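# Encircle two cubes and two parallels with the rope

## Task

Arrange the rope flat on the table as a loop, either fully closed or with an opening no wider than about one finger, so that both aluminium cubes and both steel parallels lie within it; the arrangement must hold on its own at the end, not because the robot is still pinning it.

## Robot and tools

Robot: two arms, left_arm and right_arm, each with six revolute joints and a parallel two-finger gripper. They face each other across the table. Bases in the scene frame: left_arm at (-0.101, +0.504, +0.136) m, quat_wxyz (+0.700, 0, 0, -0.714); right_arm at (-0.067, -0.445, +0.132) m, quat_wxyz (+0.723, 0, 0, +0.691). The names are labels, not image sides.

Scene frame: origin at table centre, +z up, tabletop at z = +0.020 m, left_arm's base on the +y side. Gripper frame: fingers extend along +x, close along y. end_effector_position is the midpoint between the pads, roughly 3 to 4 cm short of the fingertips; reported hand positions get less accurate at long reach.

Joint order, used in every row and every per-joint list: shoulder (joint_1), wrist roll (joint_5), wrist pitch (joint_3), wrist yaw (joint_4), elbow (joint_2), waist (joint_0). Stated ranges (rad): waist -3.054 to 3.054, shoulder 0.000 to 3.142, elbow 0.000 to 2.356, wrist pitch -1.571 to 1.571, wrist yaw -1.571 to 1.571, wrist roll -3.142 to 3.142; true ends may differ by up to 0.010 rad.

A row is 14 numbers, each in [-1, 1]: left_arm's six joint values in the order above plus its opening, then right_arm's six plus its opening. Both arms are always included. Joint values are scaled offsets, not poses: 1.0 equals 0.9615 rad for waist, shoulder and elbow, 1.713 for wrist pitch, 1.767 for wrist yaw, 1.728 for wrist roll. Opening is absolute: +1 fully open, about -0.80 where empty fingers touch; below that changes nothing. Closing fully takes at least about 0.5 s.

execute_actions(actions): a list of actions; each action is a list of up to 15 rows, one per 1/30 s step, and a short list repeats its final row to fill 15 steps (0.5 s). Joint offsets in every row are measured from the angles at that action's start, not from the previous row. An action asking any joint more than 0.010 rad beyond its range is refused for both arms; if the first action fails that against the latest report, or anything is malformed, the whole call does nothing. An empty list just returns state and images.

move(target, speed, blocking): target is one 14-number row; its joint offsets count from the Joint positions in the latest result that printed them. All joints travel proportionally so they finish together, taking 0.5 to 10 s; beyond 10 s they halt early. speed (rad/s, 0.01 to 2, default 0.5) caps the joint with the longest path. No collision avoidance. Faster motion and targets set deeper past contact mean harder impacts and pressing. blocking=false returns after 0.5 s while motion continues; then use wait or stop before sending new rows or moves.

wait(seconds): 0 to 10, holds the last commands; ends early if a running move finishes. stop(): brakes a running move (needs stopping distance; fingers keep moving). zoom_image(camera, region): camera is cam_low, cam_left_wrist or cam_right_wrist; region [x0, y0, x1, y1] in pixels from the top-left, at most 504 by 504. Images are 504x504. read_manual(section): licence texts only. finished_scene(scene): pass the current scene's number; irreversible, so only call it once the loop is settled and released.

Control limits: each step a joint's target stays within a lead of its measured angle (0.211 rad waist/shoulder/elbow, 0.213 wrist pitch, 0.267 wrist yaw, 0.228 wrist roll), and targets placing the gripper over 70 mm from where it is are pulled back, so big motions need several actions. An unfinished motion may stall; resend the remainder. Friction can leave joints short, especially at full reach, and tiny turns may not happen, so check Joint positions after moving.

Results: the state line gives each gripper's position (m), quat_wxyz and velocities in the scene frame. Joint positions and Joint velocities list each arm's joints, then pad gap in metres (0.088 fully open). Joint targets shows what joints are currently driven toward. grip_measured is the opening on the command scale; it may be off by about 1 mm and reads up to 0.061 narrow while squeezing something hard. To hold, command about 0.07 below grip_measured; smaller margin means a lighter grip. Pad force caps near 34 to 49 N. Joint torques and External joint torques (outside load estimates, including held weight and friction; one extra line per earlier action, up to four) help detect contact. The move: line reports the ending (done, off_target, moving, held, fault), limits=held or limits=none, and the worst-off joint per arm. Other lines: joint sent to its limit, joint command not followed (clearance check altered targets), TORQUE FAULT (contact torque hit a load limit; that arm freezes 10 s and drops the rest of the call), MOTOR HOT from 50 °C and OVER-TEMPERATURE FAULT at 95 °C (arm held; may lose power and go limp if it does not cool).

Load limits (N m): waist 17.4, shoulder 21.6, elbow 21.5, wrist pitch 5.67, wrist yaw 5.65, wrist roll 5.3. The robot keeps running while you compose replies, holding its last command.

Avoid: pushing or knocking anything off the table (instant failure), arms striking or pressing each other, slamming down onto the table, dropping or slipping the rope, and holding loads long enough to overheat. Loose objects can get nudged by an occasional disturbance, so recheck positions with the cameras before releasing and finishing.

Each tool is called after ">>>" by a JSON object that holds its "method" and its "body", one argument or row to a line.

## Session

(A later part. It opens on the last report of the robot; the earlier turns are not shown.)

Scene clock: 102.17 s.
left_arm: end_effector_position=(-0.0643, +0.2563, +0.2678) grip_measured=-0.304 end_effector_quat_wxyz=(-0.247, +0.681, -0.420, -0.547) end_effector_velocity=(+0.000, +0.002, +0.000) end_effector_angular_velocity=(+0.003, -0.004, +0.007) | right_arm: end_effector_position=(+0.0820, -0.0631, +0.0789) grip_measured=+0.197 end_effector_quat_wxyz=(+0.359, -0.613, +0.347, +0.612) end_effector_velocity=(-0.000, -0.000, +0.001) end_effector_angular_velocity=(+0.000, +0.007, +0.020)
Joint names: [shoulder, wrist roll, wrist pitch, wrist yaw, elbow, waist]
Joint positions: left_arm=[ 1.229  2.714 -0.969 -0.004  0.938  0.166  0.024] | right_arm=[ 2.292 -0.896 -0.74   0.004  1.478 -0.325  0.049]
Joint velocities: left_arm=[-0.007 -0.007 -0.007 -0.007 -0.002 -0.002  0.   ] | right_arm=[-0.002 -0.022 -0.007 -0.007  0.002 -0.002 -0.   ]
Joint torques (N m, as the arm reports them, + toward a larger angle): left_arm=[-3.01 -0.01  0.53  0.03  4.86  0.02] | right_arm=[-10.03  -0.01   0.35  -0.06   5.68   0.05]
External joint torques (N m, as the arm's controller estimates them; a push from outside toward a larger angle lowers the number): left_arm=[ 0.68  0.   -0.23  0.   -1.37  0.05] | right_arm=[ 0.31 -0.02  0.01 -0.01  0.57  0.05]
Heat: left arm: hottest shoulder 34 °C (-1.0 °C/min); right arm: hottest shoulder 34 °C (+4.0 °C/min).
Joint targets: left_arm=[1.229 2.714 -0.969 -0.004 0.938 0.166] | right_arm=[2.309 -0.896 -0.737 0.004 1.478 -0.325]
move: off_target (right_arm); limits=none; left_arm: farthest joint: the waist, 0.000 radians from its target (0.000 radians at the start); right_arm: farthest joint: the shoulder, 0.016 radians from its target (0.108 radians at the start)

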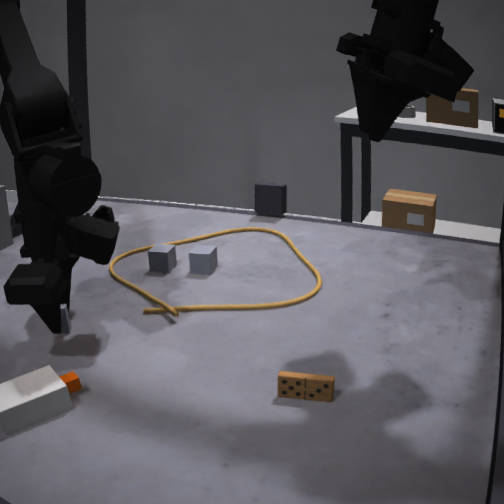

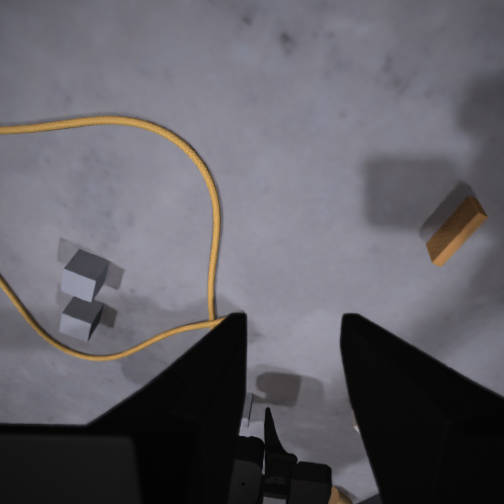

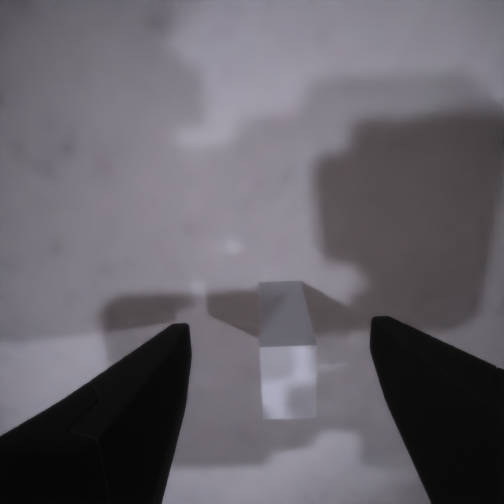

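>>> {"method": "move", "body": {
  "target": [0,0,0,0,0,0,-0.3,0,0,0,0,0,0,-0.66]
}}

>>> {"method": "move", "body": {
  "target": [0,0,0,0,0,0,-0.3,-0.1,0,-0.05,0,0,0,-0.66]
}}

>>> {"method": "move", "body": {
  "target": [0,0,0,0,0,0,-0.3,0.31,-0.39,-0.14,0,0.553,0.43,-0.66],
  "speed": 0.7
}}

Scene clock: 106.27 s.
left_arm: end_effector_position=(-0.0643, +0.2563, +0.2678) grip_measured=-0.304 end_effector_quat_wxyz=(-0.247, +0.681, -0.420, -0.547) end_effector_velocity=(-0.000, +0.004, -0.001) end_effector_angular_velocity=(+0.022, -0.001, +0.007) | right_arm: end_effector_position=(+0.0821, -0.0630, +0.0789) grip_measured=-0.584 end_effector_quat_wxyz=(+0.359, -0.613, +0.347, +0.612) end_effector_velocity=(-0.004, -0.005, -0.002) end_effector_angular_velocity=(-0.017, +0.030, -0.009)
Joint names: [shoulder, wrist roll, wrist pitch, wrist yaw, elbow, waist]
Joint positions: left_arm=[ 1.229  2.714 -0.969 -0.004  0.938  0.166  0.024] | right_arm=[ 2.292 -0.896 -0.74   0.004  1.478 -0.325  0.01 ]
Joint velocities: left_arm=[ 0.002 -0.007 -0.022 -0.007  0.002 -0.002 -0.   ] | right_arm=[ 0.002  0.007 -0.022 -0.022 -0.002 -0.002  0.   ]
Joint torques (N m, as the arm reports them, + toward a larger angle): left_arm=[-3.02  0.    0.53  0.03  4.86  0.03] | right_arm=[-12.16  -0.01   0.16  -0.06   5.63   0.06]
External joint torques (N m, as the arm's controller estimates them; a push from outside toward a larger angle lowers the number): left_arm=[ 0.64  0.01 -0.24  0.   -1.39  0.04] | right_arm=[-1.9  -0.01 -0.16 -0.01  0.61  0.11]
Heat: left arm: hottest shoulder 33 °C (-2.0 °C/min); right arm: hottest shoulder 34 °C (+4.0 °C/min).
Joint targets: left_arm=[1.229 2.714 -0.969 -0.004 0.938 0.166] | right_arm=[2.292 -0.896 -0.740 0.004 1.478 -0.325]
move: done; limits=none; left_arm: farthest joint: the waist, 0.000 radians from its target (0.000 radians at the start); right_arm: farthest joint: the waist, 0.000 radians from its target (0.000 radians at the start)

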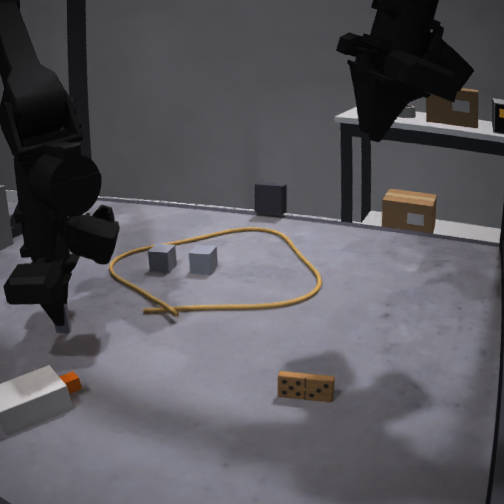

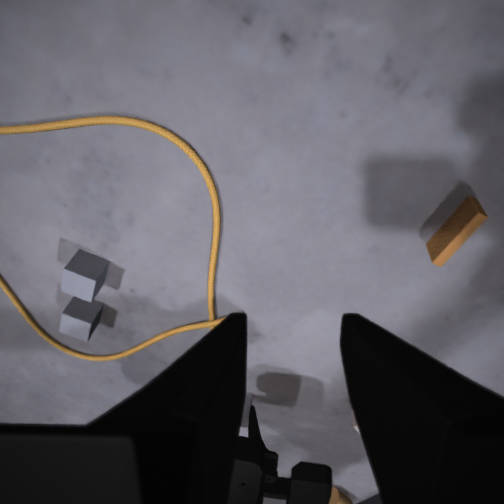

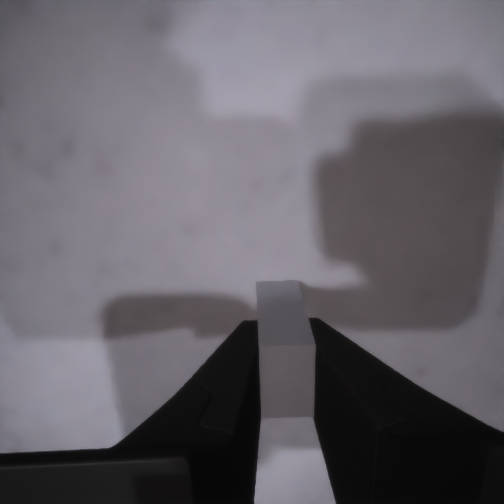

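Scene clock: 107.17 s.
left_arm: end_effector_position=(-0.0643, +0.2563, +0.2678) grip_measured=-0.304 end_effector_quat_wxyz=(-0.247, +0.681, -0.420, -0.547) end_effector_velocity=(+0.000, +0.002, -0.001) end_effector_angular_velocity=(+0.009, -0.008, -0.007) | right_arm: end_effector_position=(+0.0800, -0.0684, +0.1125) grip_measured=-0.584 end_effector_quat_wxyz=(+0.361, -0.613, +0.345, +0.612) end_effector_velocity=(-0.002, -0.005, +0.000) end_effector_angular_velocity=(-0.018, +0.015, +0.005)
Joint names: [shoulder, wrist roll, wrist pitch, wrist yaw, elbow, waist]
Joint positions: left_arm=[ 1.229  2.714 -0.969 -0.004  0.938  0.166  0.024] | right_arm=[ 2.205 -0.896 -0.822  0.004  1.478 -0.325  0.01 ]
Joint velocities: left_arm=[-0.002  0.007 -0.007 -0.007 -0.002 -0.002  0.   ] | right_arm=[-0.002 -0.007 -0.022 -0.007 -0.002 -0.002 -0.   ]
Joint torques (N m, as the arm reports them, + toward a larger angle): left_arm=[-3.02 -0.01  0.53  0.03  4.86  0.02] | right_arm=[-12.95  -0.01   0.    -0.05   6.07   0.06]
External joint torques (N m, as the arm's controller estimates them; a push from outside toward a larger angle lowers the number): left_arm=[ 0.64  0.   -0.26  0.01 -1.39  0.02] | right_arm=[-2.98 -0.01 -0.32  0.01  0.82  0.05]
Heat: left arm: hottest shoulder 33 °C (-2.0 °C/min); right arm: hottest shoulder 34 °C (+3.0 °C/min).
Joint targets: left_arm=[1.229 2.714 -0.969 -0.004 0.938 0.166] | right_arm=[2.196 -0.896 -0.826 0.004 1.478 -0.325]
move: done; limits=none; left_arm: farthest joint: the waist, 0.000 radians from its target (0.000 radians at the start); right_arm: farthest joint: the shoulder, 0.009 radians from its target (0.097 radians at the start)

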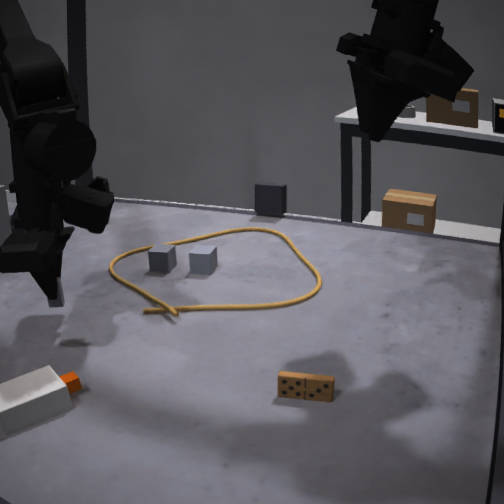

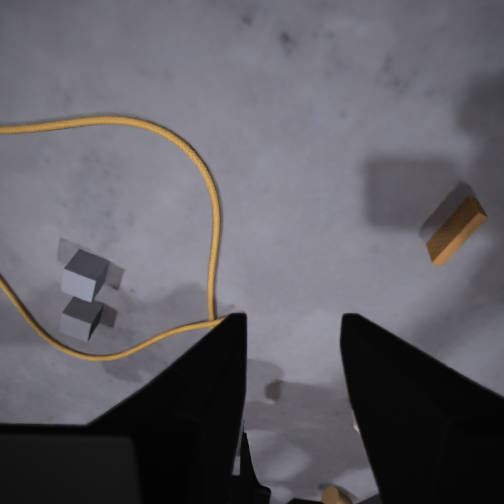

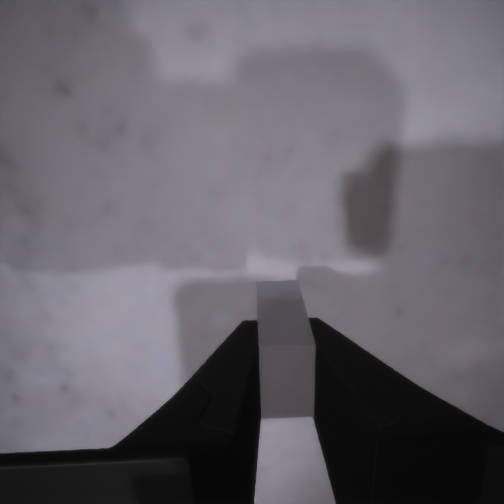

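Scene clock: 108.83 s.
left_arm: end_effector_position=(-0.0643, +0.2563, +0.2678) grip_measured=-0.304 end_effector_quat_wxyz=(-0.247, +0.681, -0.420, -0.547) end_effector_velocity=(-0.001, +0.005, -0.001) end_effector_angular_velocity=(+0.016, +0.012, +0.007) | right_arm: end_effector_position=(-0.0875, +0.0339, +0.1170) grip_measured=-0.584 end_effector_quat_wxyz=(+0.005, +0.708, +0.023, -0.706) end_effector_velocity=(+0.000, -0.001, +0.002) end_effector_angular_velocity=(-0.003, +0.007, +0.005)
Joint names: [shoulder, wrist roll, wrist pitch, wrist yaw, elbow, waist]
Joint positions: left_arm=[ 1.229  2.714 -0.969 -0.004  0.938  0.166  0.024] | right_arm=[ 2.486 -1.567 -1.059  0.004  1.999  0.09   0.01 ]
Joint velocities: left_arm=[-0.007 -0.007 -0.022  0.007 -0.002  0.002  0.   ] | right_arm=[-0.002 -0.007 -0.007 -0.007  0.002 -0.002 -0.   ]
Joint torques (N m, as the arm reports them, + toward a larger angle): left_arm=[-3.03  0.    0.53  0.04  4.86  0.02] | right_arm=[-12.1   -0.12  -0.03  -0.06   8.08  -0.08]
External joint torques (N m, as the arm's controller estimates them; a push from outside toward a larger angle lowers the number): left_arm=[ 0.64  0.01 -0.2   0.01 -1.3   0.01] | right_arm=[ 0.09 -0.12 -0.35 -0.01  2.24  0.  ]
Heat: left arm: hottest shoulder 33 °C (-2.0 °C/min); right arm: hottest shoulder 34 °C (+3.0 °C/min).
Joint targets: left_arm=[1.229 2.714 -0.969 -0.004 0.938 0.166] | right_arm=[2.503 -1.570 -1.062 0.004 2.010 0.088]
move: off_target (right_arm); limits=none; left_arm: farthest joint: the waist, 0.000 radians from its target (0.000 radians at the start); right_arm: farthest joint: the shoulder, 0.017 radians from its target (0.298 radians at the start)

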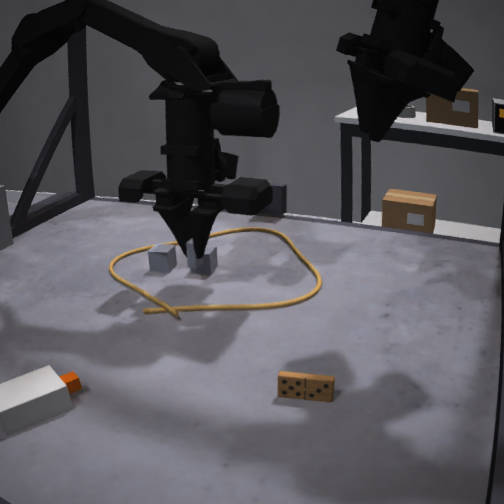

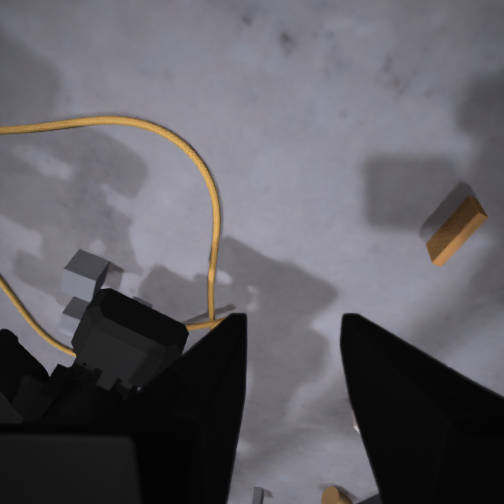

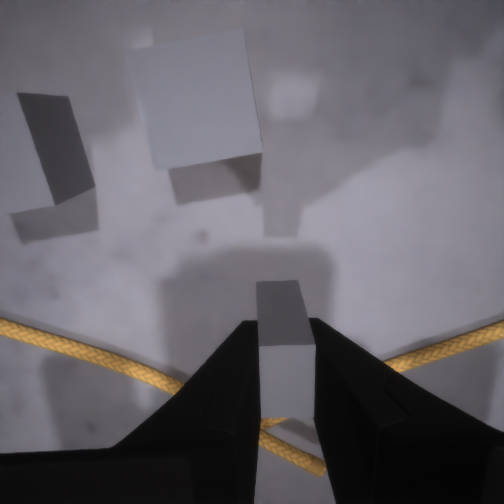

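>>> {"method": "move", "body": {
  "target": [0,0,0,0,0,0,-0.3,0.092,0,0.036,0,0,0,-0.66],
  "speed": 0.2
}}

>>> {"method": "move", "body": {
  "target": [0,0,0,0,0,0,-0.3,0,0,0,0,0,0,-0.1]
}}

>>> {"method": "move", "body": {
  "target": [0,0,0,0,0,0,-0.3,-0.13,0,-0.065,0,0,0,-0.1]
}}

>>> {"method": "move", "body": {
  "target": [0,0,0,0,0,0,-0.3,-0.49,0.4,0.185,0,-0.84,-0.5,0.2],
  "speed": 1
}}

>>> {"method": "move", "body": {
  "target": [0,0,0,0,0,0,-0.3,0,0,0,0,0,-0.6,0.2],
  "speed": 1
}}

Scene clock: 113.37 s.
left_arm: end_effector_position=(-0.0643, +0.2563, +0.2678) grip_measured=-0.304 end_effector_quat_wxyz=(-0.247, +0.681, -0.420, -0.547) end_effector_velocity=(+0.002, +0.004, -0.000) end_effector_angular_velocity=(+0.020, -0.020, -0.003) | right_arm: end_effector_position=(-0.0876, +0.0372, +0.0838) grip_measured=-0.584 end_effector_quat_wxyz=(+0.010, +0.708, +0.019, -0.706) end_effector_velocity=(-0.002, -0.005, +0.003) end_effector_angular_velocity=(-0.017, +0.006, +0.025)
Joint names: [shoulder, wrist roll, wrist pitch, wrist yaw, elbow, waist]
Joint positions: left_arm=[ 1.229  2.714 -0.969 -0.004  0.938  0.166  0.024] | right_arm=[ 2.559 -1.567 -1.     0.004  2.     0.09   0.01 ]
Joint velocities: left_arm=[-0.002  0.007 -0.022 -0.022  0.002 -0.002 -0.   ] | right_arm=[-0.007 -0.022 -0.022 -0.007 -0.002  0.002  0.   ]
Joint torques (N m, as the arm reports them, + toward a larger angle): left_arm=[-3.02  0.    0.53  0.03  4.87  0.03] | right_arm=[-12.37  -0.01   0.28  -0.06   6.38   0.04]
External joint torques (N m, as the arm's controller estimates them; a push from outside toward a larger angle lowers the number): left_arm=[ 0.62  0.01 -0.23  0.01 -1.34  0.02] | right_arm=[-0.11 -0.01  0.    0.01  0.77 -0.06]
Heat: left arm: hottest shoulder 33 °C (-2.0 °C/min); right arm: hottest shoulder 35 °C (+5.0 °C/min).
Joint targets: left_arm=[1.229 2.714 -0.969 -0.004 0.938 0.166] | right_arm=[2.574 -1.567 -0.997 0.004 1.999 0.090]
move: off_target (right_arm); limits=none; left_arm: farthest joint: the waist, 0.000 radians from its target (0.000 radians at the start); right_arm: farthest joint: the shoulder, 0.016 radians from its target (0.089 radians at the start)

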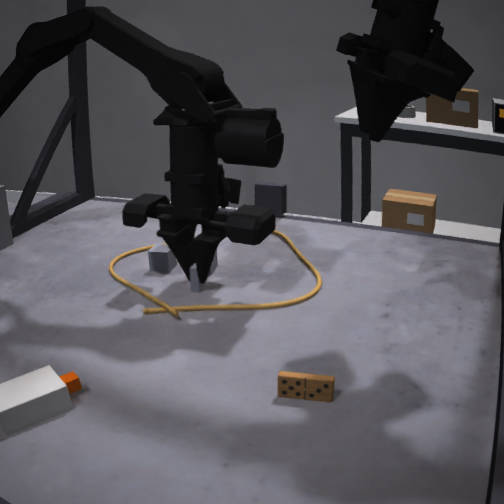

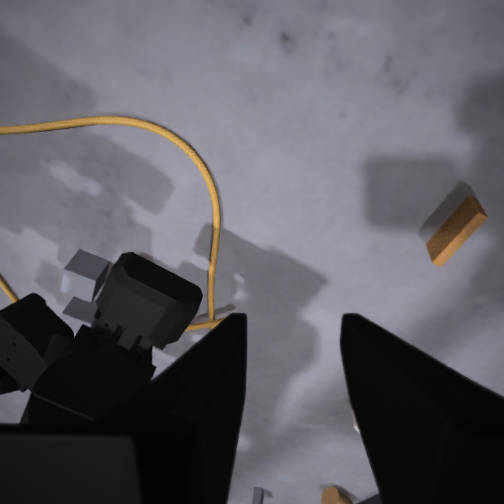

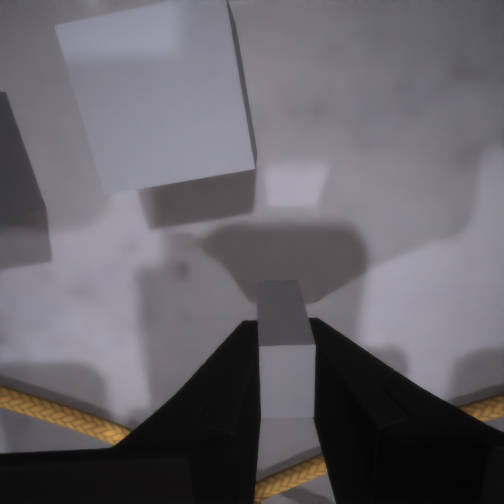

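Scene clock: 114.00 s.
left_arm: end_effector_position=(-0.0643, +0.2563, +0.2678) grip_measured=-0.304 end_effector_quat_wxyz=(-0.247, +0.681, -0.420, -0.547) end_effector_velocity=(+0.001, -0.001, -0.001) end_effector_angular_velocity=(-0.002, -0.005, +0.007) | right_arm: end_effector_position=(-0.0876, +0.0372, +0.0838) grip_measured=-0.104 end_effector_quat_wxyz=(+0.010, +0.708, +0.019, -0.706) end_effector_velocity=(-0.002, -0.005, -0.002) end_effector_angular_velocity=(-0.018, +0.021, +0.020)
Joint names: [shoulder, wrist roll, wrist pitch, wrist yaw, elbow, waist]
Joint positions: left_arm=[ 1.229  2.714 -0.969 -0.004  0.938  0.166  0.024] | right_arm=[ 2.559 -1.567 -1.     0.004  2.     0.09   0.034]
Joint velocities: left_arm=[ 0.002 -0.007  0.007 -0.007 -0.002 -0.002 -0.   ] | right_arm=[-0.002 -0.022 -0.007 -0.022 -0.012 -0.002  0.   ]
Joint torques (N m, as the arm reports them, + toward a larger angle): left_arm=[-3.02  0.    0.53  0.03  4.85  0.02] | right_arm=[-14.42  -0.02   0.13  -0.06   6.34   0.05]
External joint torques (N m, as the arm's controller estimates them; a push from outside toward a larger angle lowers the number): left_arm=[ 0.6   0.01 -0.24  0.01 -1.36 -0.01] | right_arm=[-2.22 -0.01 -0.15  0.01  0.75 -0.03]
Heat: left arm: hottest shoulder 33 °C (-2.0 °C/min); right arm: hottest shoulder 35 °C (+5.0 °C/min).
Joint targets: left_arm=[1.229 2.714 -0.969 -0.004 0.938 0.166] | right_arm=[2.559 -1.567 -1.000 0.004 2.000 0.090]
move: done; limits=none; left_arm: farthest joint: the waist, 0.000 radians from its target (0.000 radians at the start); right_arm: farthest joint: the waist, 0.000 radians from its target (0.000 radians at the start)

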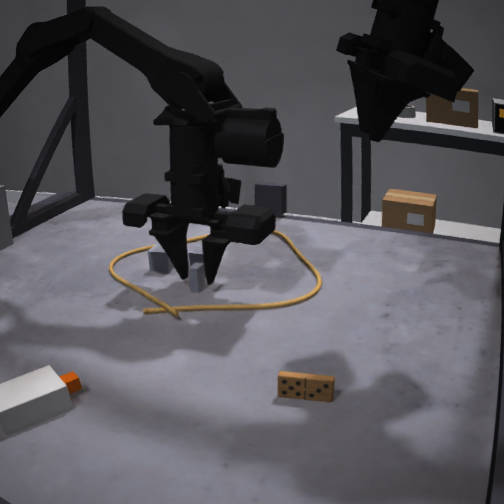

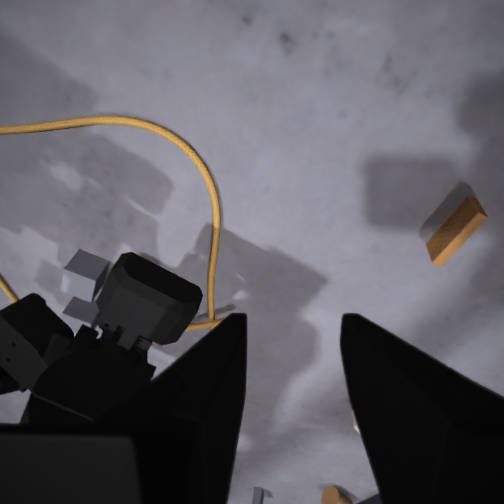

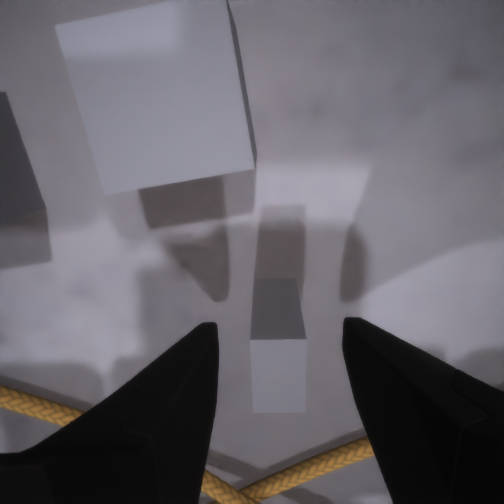

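Scene clock: 114.93 s.
left_arm: end_effector_position=(-0.0643, +0.2563, +0.2678) grip_measured=-0.304 end_effector_quat_wxyz=(-0.247, +0.681, -0.420, -0.547) end_effector_velocity=(+0.000, +0.001, +0.001) end_effector_angular_velocity=(+0.003, -0.004, +0.007) | right_arm: end_effector_position=(-0.0872, +0.0287, +0.1394) grip_measured=-0.103 end_effector_quat_wxyz=(+0.005, +0.708, +0.023, -0.706) end_effector_velocity=(+0.000, -0.005, +0.000) end_effector_angular_velocity=(-0.022, +0.006, +0.005)
Joint names: [shoulder, wrist roll, wrist pitch, wrist yaw, elbow, waist]
Joint positions: left_arm=[ 1.229  2.714 -0.969 -0.004  0.938  0.166  0.024] | right_arm=[ 2.437 -1.567 -1.108  0.004  2.     0.09   0.034]
Joint velocities: left_arm=[-0.002 -0.007 -0.007 -0.007  0.002 -0.002 -0.   ] | right_arm=[-0.002 -0.007 -0.022 -0.007 -0.002 -0.002  0.   ]
Joint torques (N m, as the arm reports them, + toward a larger angle): left_arm=[-3.03  0.    0.53  0.04  4.86  0.02] | right_arm=[-14.44  -0.01  -0.02  -0.06   6.61   0.07]
External joint torques (N m, as the arm's controller estimates them; a push from outside toward a larger angle lowers the number): left_arm=[ 0.65  0.01 -0.24  0.01 -1.38  0.02] | right_arm=[-2.56 -0.02 -0.34  0.    0.79  0.07]
Heat: left arm: hottest shoulder 33 °C (-2.0 °C/min); right arm: hottest shoulder 35 °C (+5.0 °C/min).
Joint targets: left_arm=[1.229 2.714 -0.969 -0.004 0.938 0.166] | right_arm=[2.434 -1.567 -1.111 0.004 2.000 0.090]
move: done; limits=none; left_arm: farthest joint: the waist, 0.000 radians from its target (0.000 radians at the start); right_arm: farthest joint: the shoulder, 0.003 radians from its target (0.125 radians at the start)

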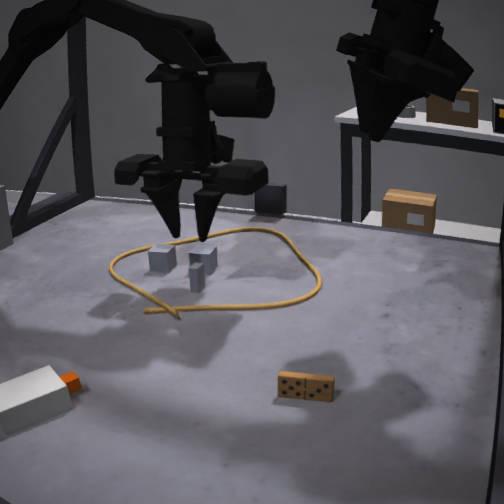

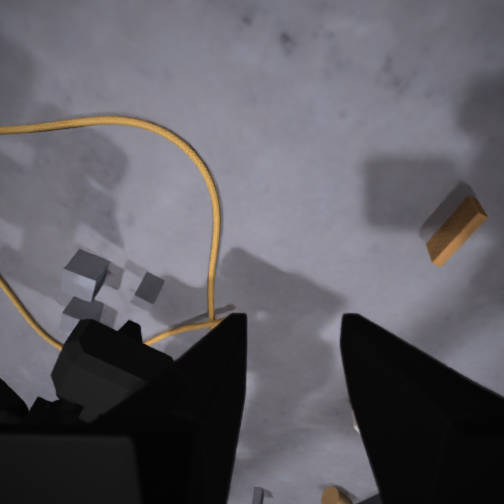

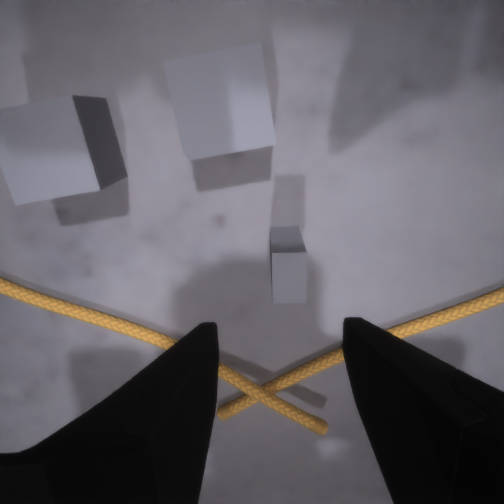

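Scene clock: 116.50 s.
left_arm: end_effector_position=(-0.0643, +0.2563, +0.2678) grip_measured=-0.304 end_effector_quat_wxyz=(-0.247, +0.681, -0.420, -0.547) end_effector_velocity=(-0.002, +0.003, -0.002) end_effector_angular_velocity=(+0.011, +0.006, -0.012) | right_arm: end_effector_position=(+0.0777, -0.1342, +0.1331) grip_measured=+0.197 end_effector_quat_wxyz=(+0.380, -0.599, +0.375, +0.597) end_effector_velocity=(-0.001, -0.001, -0.001) end_effector_angular_velocity=(+0.005, +0.006, +0.005)
Joint names: [shoulder, wrist roll, wrist pitch, wrist yaw, elbow, waist]
Joint positions: left_arm=[ 1.229  2.714 -0.969 -0.004  0.938  0.166  0.024] | right_arm=[ 1.973 -0.879 -0.794  0.004  1.204 -0.388  0.049]
Joint velocities: left_arm=[-0.002  0.007 -0.007  0.007 -0.007 -0.002 -0.   ] | right_arm=[-0.002 -0.007  0.007 -0.007 -0.007 -0.002 -0.   ]
Joint torques (N m, as the arm reports them, + toward a larger angle): left_arm=[-3.02  0.    0.53  0.03  4.86  0.03] | right_arm=[-10.83   0.1    0.36  -0.05   4.1   -0.23]
External joint torques (N m, as the arm's controller estimates them; a push from outside toward a larger angle lowers the number): left_arm=[ 0.62  0.01 -0.22  0.   -1.32  0.04] | right_arm=[-2.53  0.1   0.03  0.   -1.11 -0.28]
Heat: left arm: hottest shoulder 33 °C (-2.0 °C/min); right arm: hottest shoulder 35 °C (+4.1 °C/min).
Joint targets: left_arm=[1.229 2.714 -0.969 -0.004 0.938 0.166] | right_arm=[1.965 -0.876 -0.791 0.004 1.192 -0.391]
move: off_target (right_arm); limits=none; left_arm: farthest joint: the waist, 0.000 radians from its target (0.000 radians at the start); right_arm: farthest joint: the elbow, 0.011 radians from its target (0.807 radians at the start)

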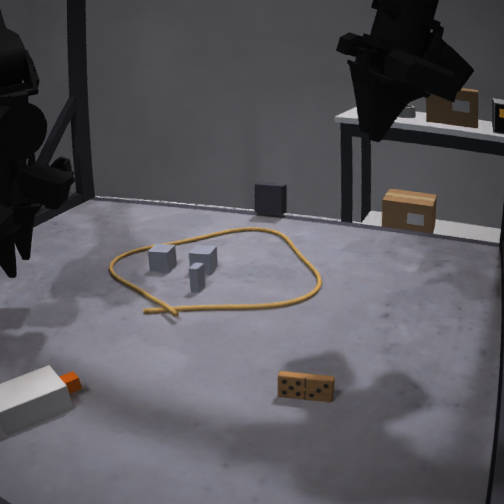

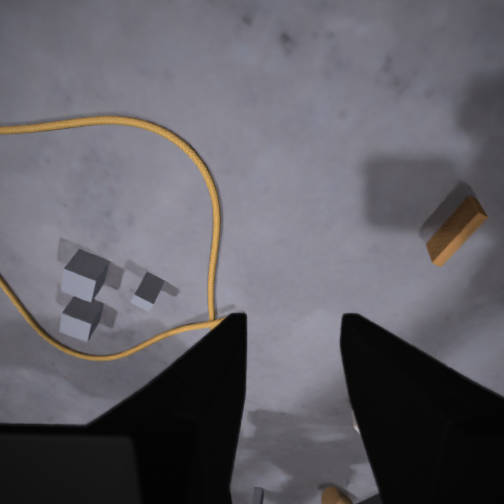

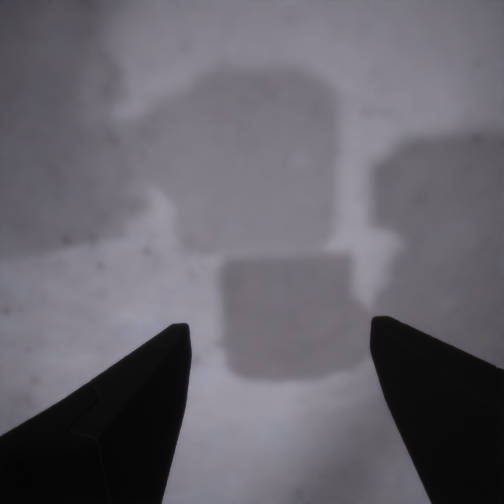

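Scene clock: 117.63 s.
left_arm: end_effector_position=(-0.0643, +0.2563, +0.2678) grip_measured=-0.304 end_effector_quat_wxyz=(-0.247, +0.681, -0.420, -0.547) end_effector_velocity=(+0.000, +0.002, -0.001) end_effector_angular_velocity=(+0.008, -0.004, +0.007) | right_arm: end_effector_position=(+0.2229, -0.2620, +0.1331) grip_measured=+0.197 end_effector_quat_wxyz=(+0.533, -0.469, +0.529, +0.465) end_effector_velocity=(-0.002, -0.003, -0.001) end_effector_angular_velocity=(-0.000, +0.014, +0.000)
Joint names: [shoulder, wrist roll, wrist pitch, wrist yaw, elbow, waist]
Joint positions: left_arm=[ 1.229  2.714 -0.969 -0.004  0.938  0.166  0.024] | right_arm=[ 1.973 -0.879 -0.794  0.004  1.204 -0.961  0.049]
Joint velocities: left_arm=[-0.002 -0.007 -0.007 -0.007 -0.002 -0.002 -0.   ] | right_arm=[ 0.002 -0.007 -0.007 -0.007 -0.002 -0.007 -0.   ]
Joint torques (N m, as the arm reports them, + toward a larger angle): left_arm=[-3.02  0.    0.54  0.03  4.85  0.02] | right_arm=[-9.79 -0.02  0.17 -0.05  5.79 -0.19]
External joint torques (N m, as the arm's controller estimates them; a push from outside toward a larger angle lowers the number): left_arm=[ 0.62  0.01 -0.22  0.01 -1.33  0.  ] | right_arm=[-1.59 -0.02 -0.13  0.    0.67 -0.19]
Heat: left arm: hottest shoulder 33 °C (-2.0 °C/min); right arm: hottest shoulder 35 °C (+4.1 °C/min).
Joint targets: left_arm=[1.229 2.714 -0.969 -0.004 0.938 0.166] | right_arm=[1.973 -0.879 -0.794 0.004 1.204 -0.965]
move: done; limits=none; left_arm: farthest joint: the waist, 0.000 radians from its target (0.000 radians at the start); right_arm: farthest joint: the waist, 0.004 radians from its target (0.576 radians at the start)

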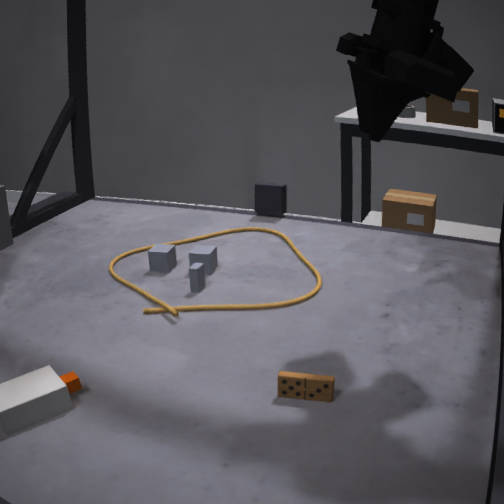

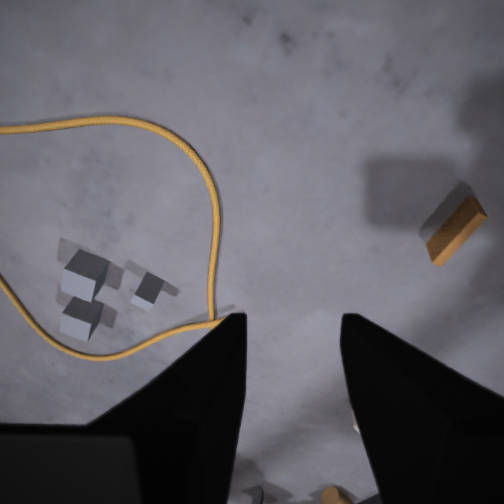

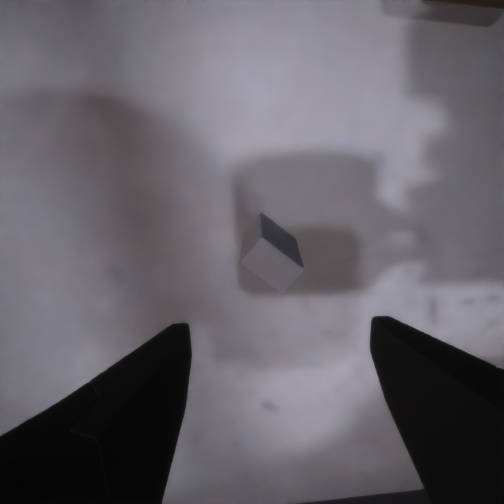

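>>> {"method": "move", "body": {
  "target": [0,0,0,0,0,0,-0.3,0.05,-0.52,0.054,0,-0.066,0.013,0.2],
  "speed": 1
}}

>>> {"method": "move", "body": {
  "target": [0,0,0,0,0,0,-0.3,0.128,0,0.064,0,0,0,0.2],
  "speed": 0.3
}}

Scene clock: 123.37 s.
left_arm: end_effector_position=(-0.0643, +0.2563, +0.2678) grip_measured=-0.304 end_effector_quat_wxyz=(-0.247, +0.681, -0.420, -0.547) end_effector_velocity=(+0.000, +0.002, -0.001) end_effector_angular_velocity=(+0.007, +0.001, +0.021) | right_arm: end_effector_position=(+0.2187, -0.2608, +0.1111) grip_measured=+0.197 end_effector_quat_wxyz=(+0.275, -0.656, +0.271, +0.649) end_effector_velocity=(-0.005, -0.003, +0.000) end_effector_angular_velocity=(-0.006, +0.022, +0.005)
Joint names: [shoulder, wrist roll, wrist pitch, wrist yaw, elbow, waist]
Joint positions: left_arm=[ 1.229  2.714 -0.969 -0.004  0.938  0.166  0.024] | right_arm=[ 2.007 -1.774 -0.704  0.004  1.152 -0.951  0.049]
Joint velocities: left_arm=[-0.002 -0.022 -0.007 -0.007 -0.002 -0.002 -0.   ] | right_arm=[-0.002 -0.007 -0.022 -0.007 -0.002 -0.002 -0.   ]
Joint torques (N m, as the arm reports them, + toward a larger angle): left_arm=[-3.01 -0.01  0.53  0.04  4.84  0.02] | right_arm=[-8.   -0.11  0.32 -0.06  3.79  0.32]
External joint torques (N m, as the arm's controller estimates them; a push from outside toward a larger angle lowers the number): left_arm=[ 0.66  0.   -0.25  0.01 -1.42  0.02] | right_arm=[ 0.22 -0.11  0.07  0.   -1.05  0.32]
Heat: left arm: hottest shoulder 32 °C (-3.0 °C/min); right arm: hottest shoulder 35 °C (+4.0 °C/min).
Joint targets: left_arm=[1.229 2.714 -0.969 -0.004 0.938 0.166] | right_arm=[2.021 -1.777 -0.701 0.004 1.140 -0.948]
move: off_target (right_arm); limits=none; left_arm: farthest joint: the waist, 0.000 radians from its target (0.000 radians at the start); right_arm: farthest joint: the shoulder, 0.014 radians from its target (0.048 radians at the start)

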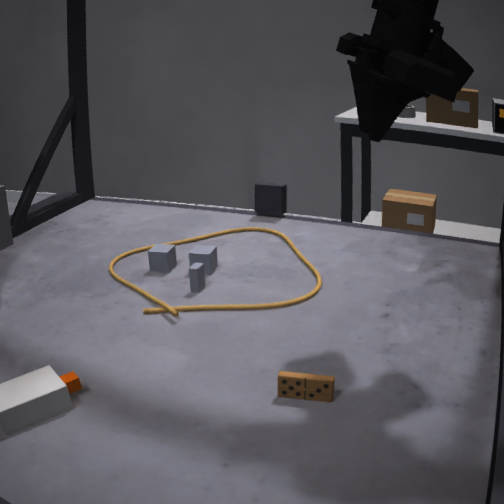

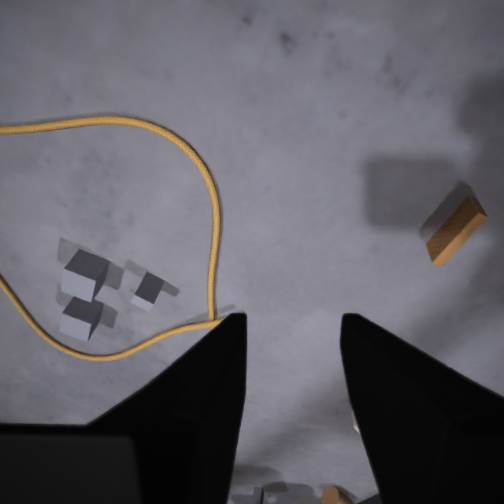

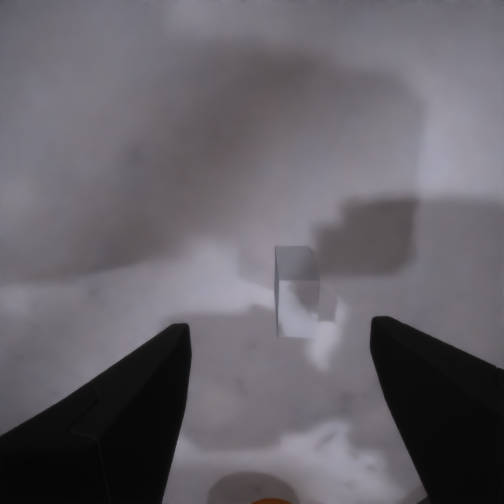

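Scene clock: 124.33 s.
left_arm: end_effector_position=(-0.0643, +0.2563, +0.2678) grip_measured=-0.304 end_effector_quat_wxyz=(-0.247, +0.681, -0.420, -0.547) end_effector_velocity=(+0.001, -0.001, +0.000) end_effector_angular_velocity=(-0.007, -0.001, +0.021) | right_arm: end_effector_position=(+0.2253, -0.2566, +0.0762) grip_measured=+0.197 end_effector_quat_wxyz=(+0.275, -0.655, +0.271, +0.649) end_effector_velocity=(-0.004, -0.005, -0.001) end_effector_angular_velocity=(-0.008, +0.027, -0.029)
Joint names: [shoulder, wrist roll, wrist pitch, wrist yaw, elbow, waist]
Joint positions: left_arm=[ 1.229  2.714 -0.969 -0.004  0.938  0.166  0.024] | right_arm=[ 2.116 -1.774 -0.598  0.004  1.152 -0.951  0.049]
Joint velocities: left_arm=[-0.002 -0.022  0.007 -0.007 -0.002 -0.002 -0.   ] | right_arm=[ 0.002  0.022 -0.022 -0.007 -0.002 -0.007 -0.   ]
Joint torques (N m, as the arm reports them, + toward a larger angle): left_arm=[-3.02 -0.01  0.53  0.03  4.86  0.02] | right_arm=[-8.35 -0.01  0.32 -0.05  4.96  0.06]
External joint torques (N m, as the arm's controller estimates them; a push from outside toward a larger angle lowers the number): left_arm=[ 0.65  0.01 -0.25  0.   -1.4   0.02] | right_arm=[ 0.18 -0.01  0.08  0.    0.56  0.09]
Heat: left arm: hottest shoulder 32 °C (-3.0 °C/min); right arm: hottest shoulder 35 °C (+4.0 °C/min).
Joint targets: left_arm=[1.229 2.714 -0.969 -0.004 0.938 0.166] | right_arm=[2.130 -1.774 -0.595 0.004 1.152 -0.951]
move: off_target (right_arm); limits=none; left_arm: farthest joint: the waist, 0.000 radians from its target (0.000 radians at the start); right_arm: farthest joint: the shoulder, 0.014 radians from its target (0.123 radians at the start)

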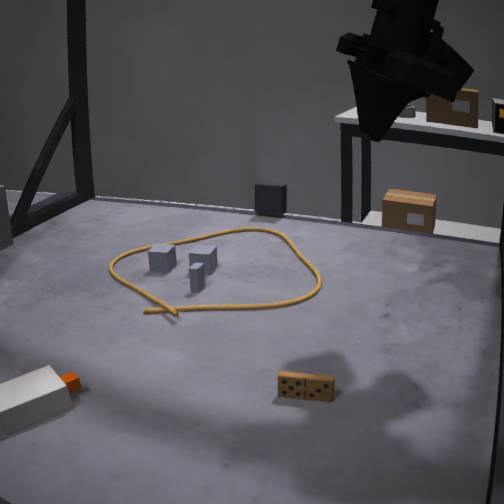

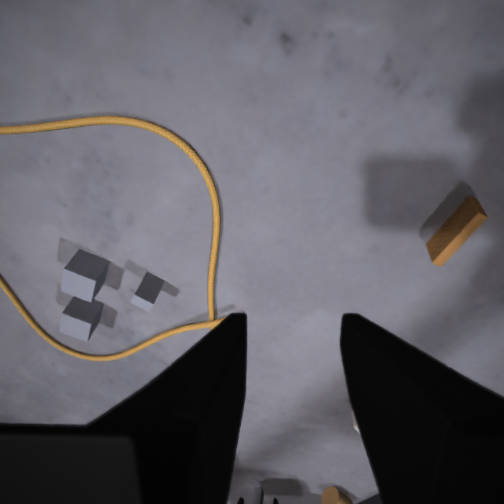

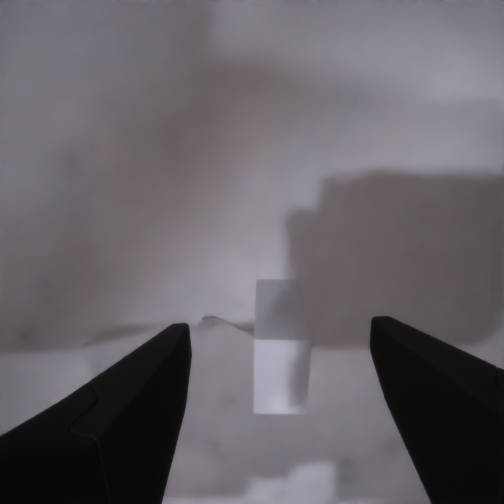

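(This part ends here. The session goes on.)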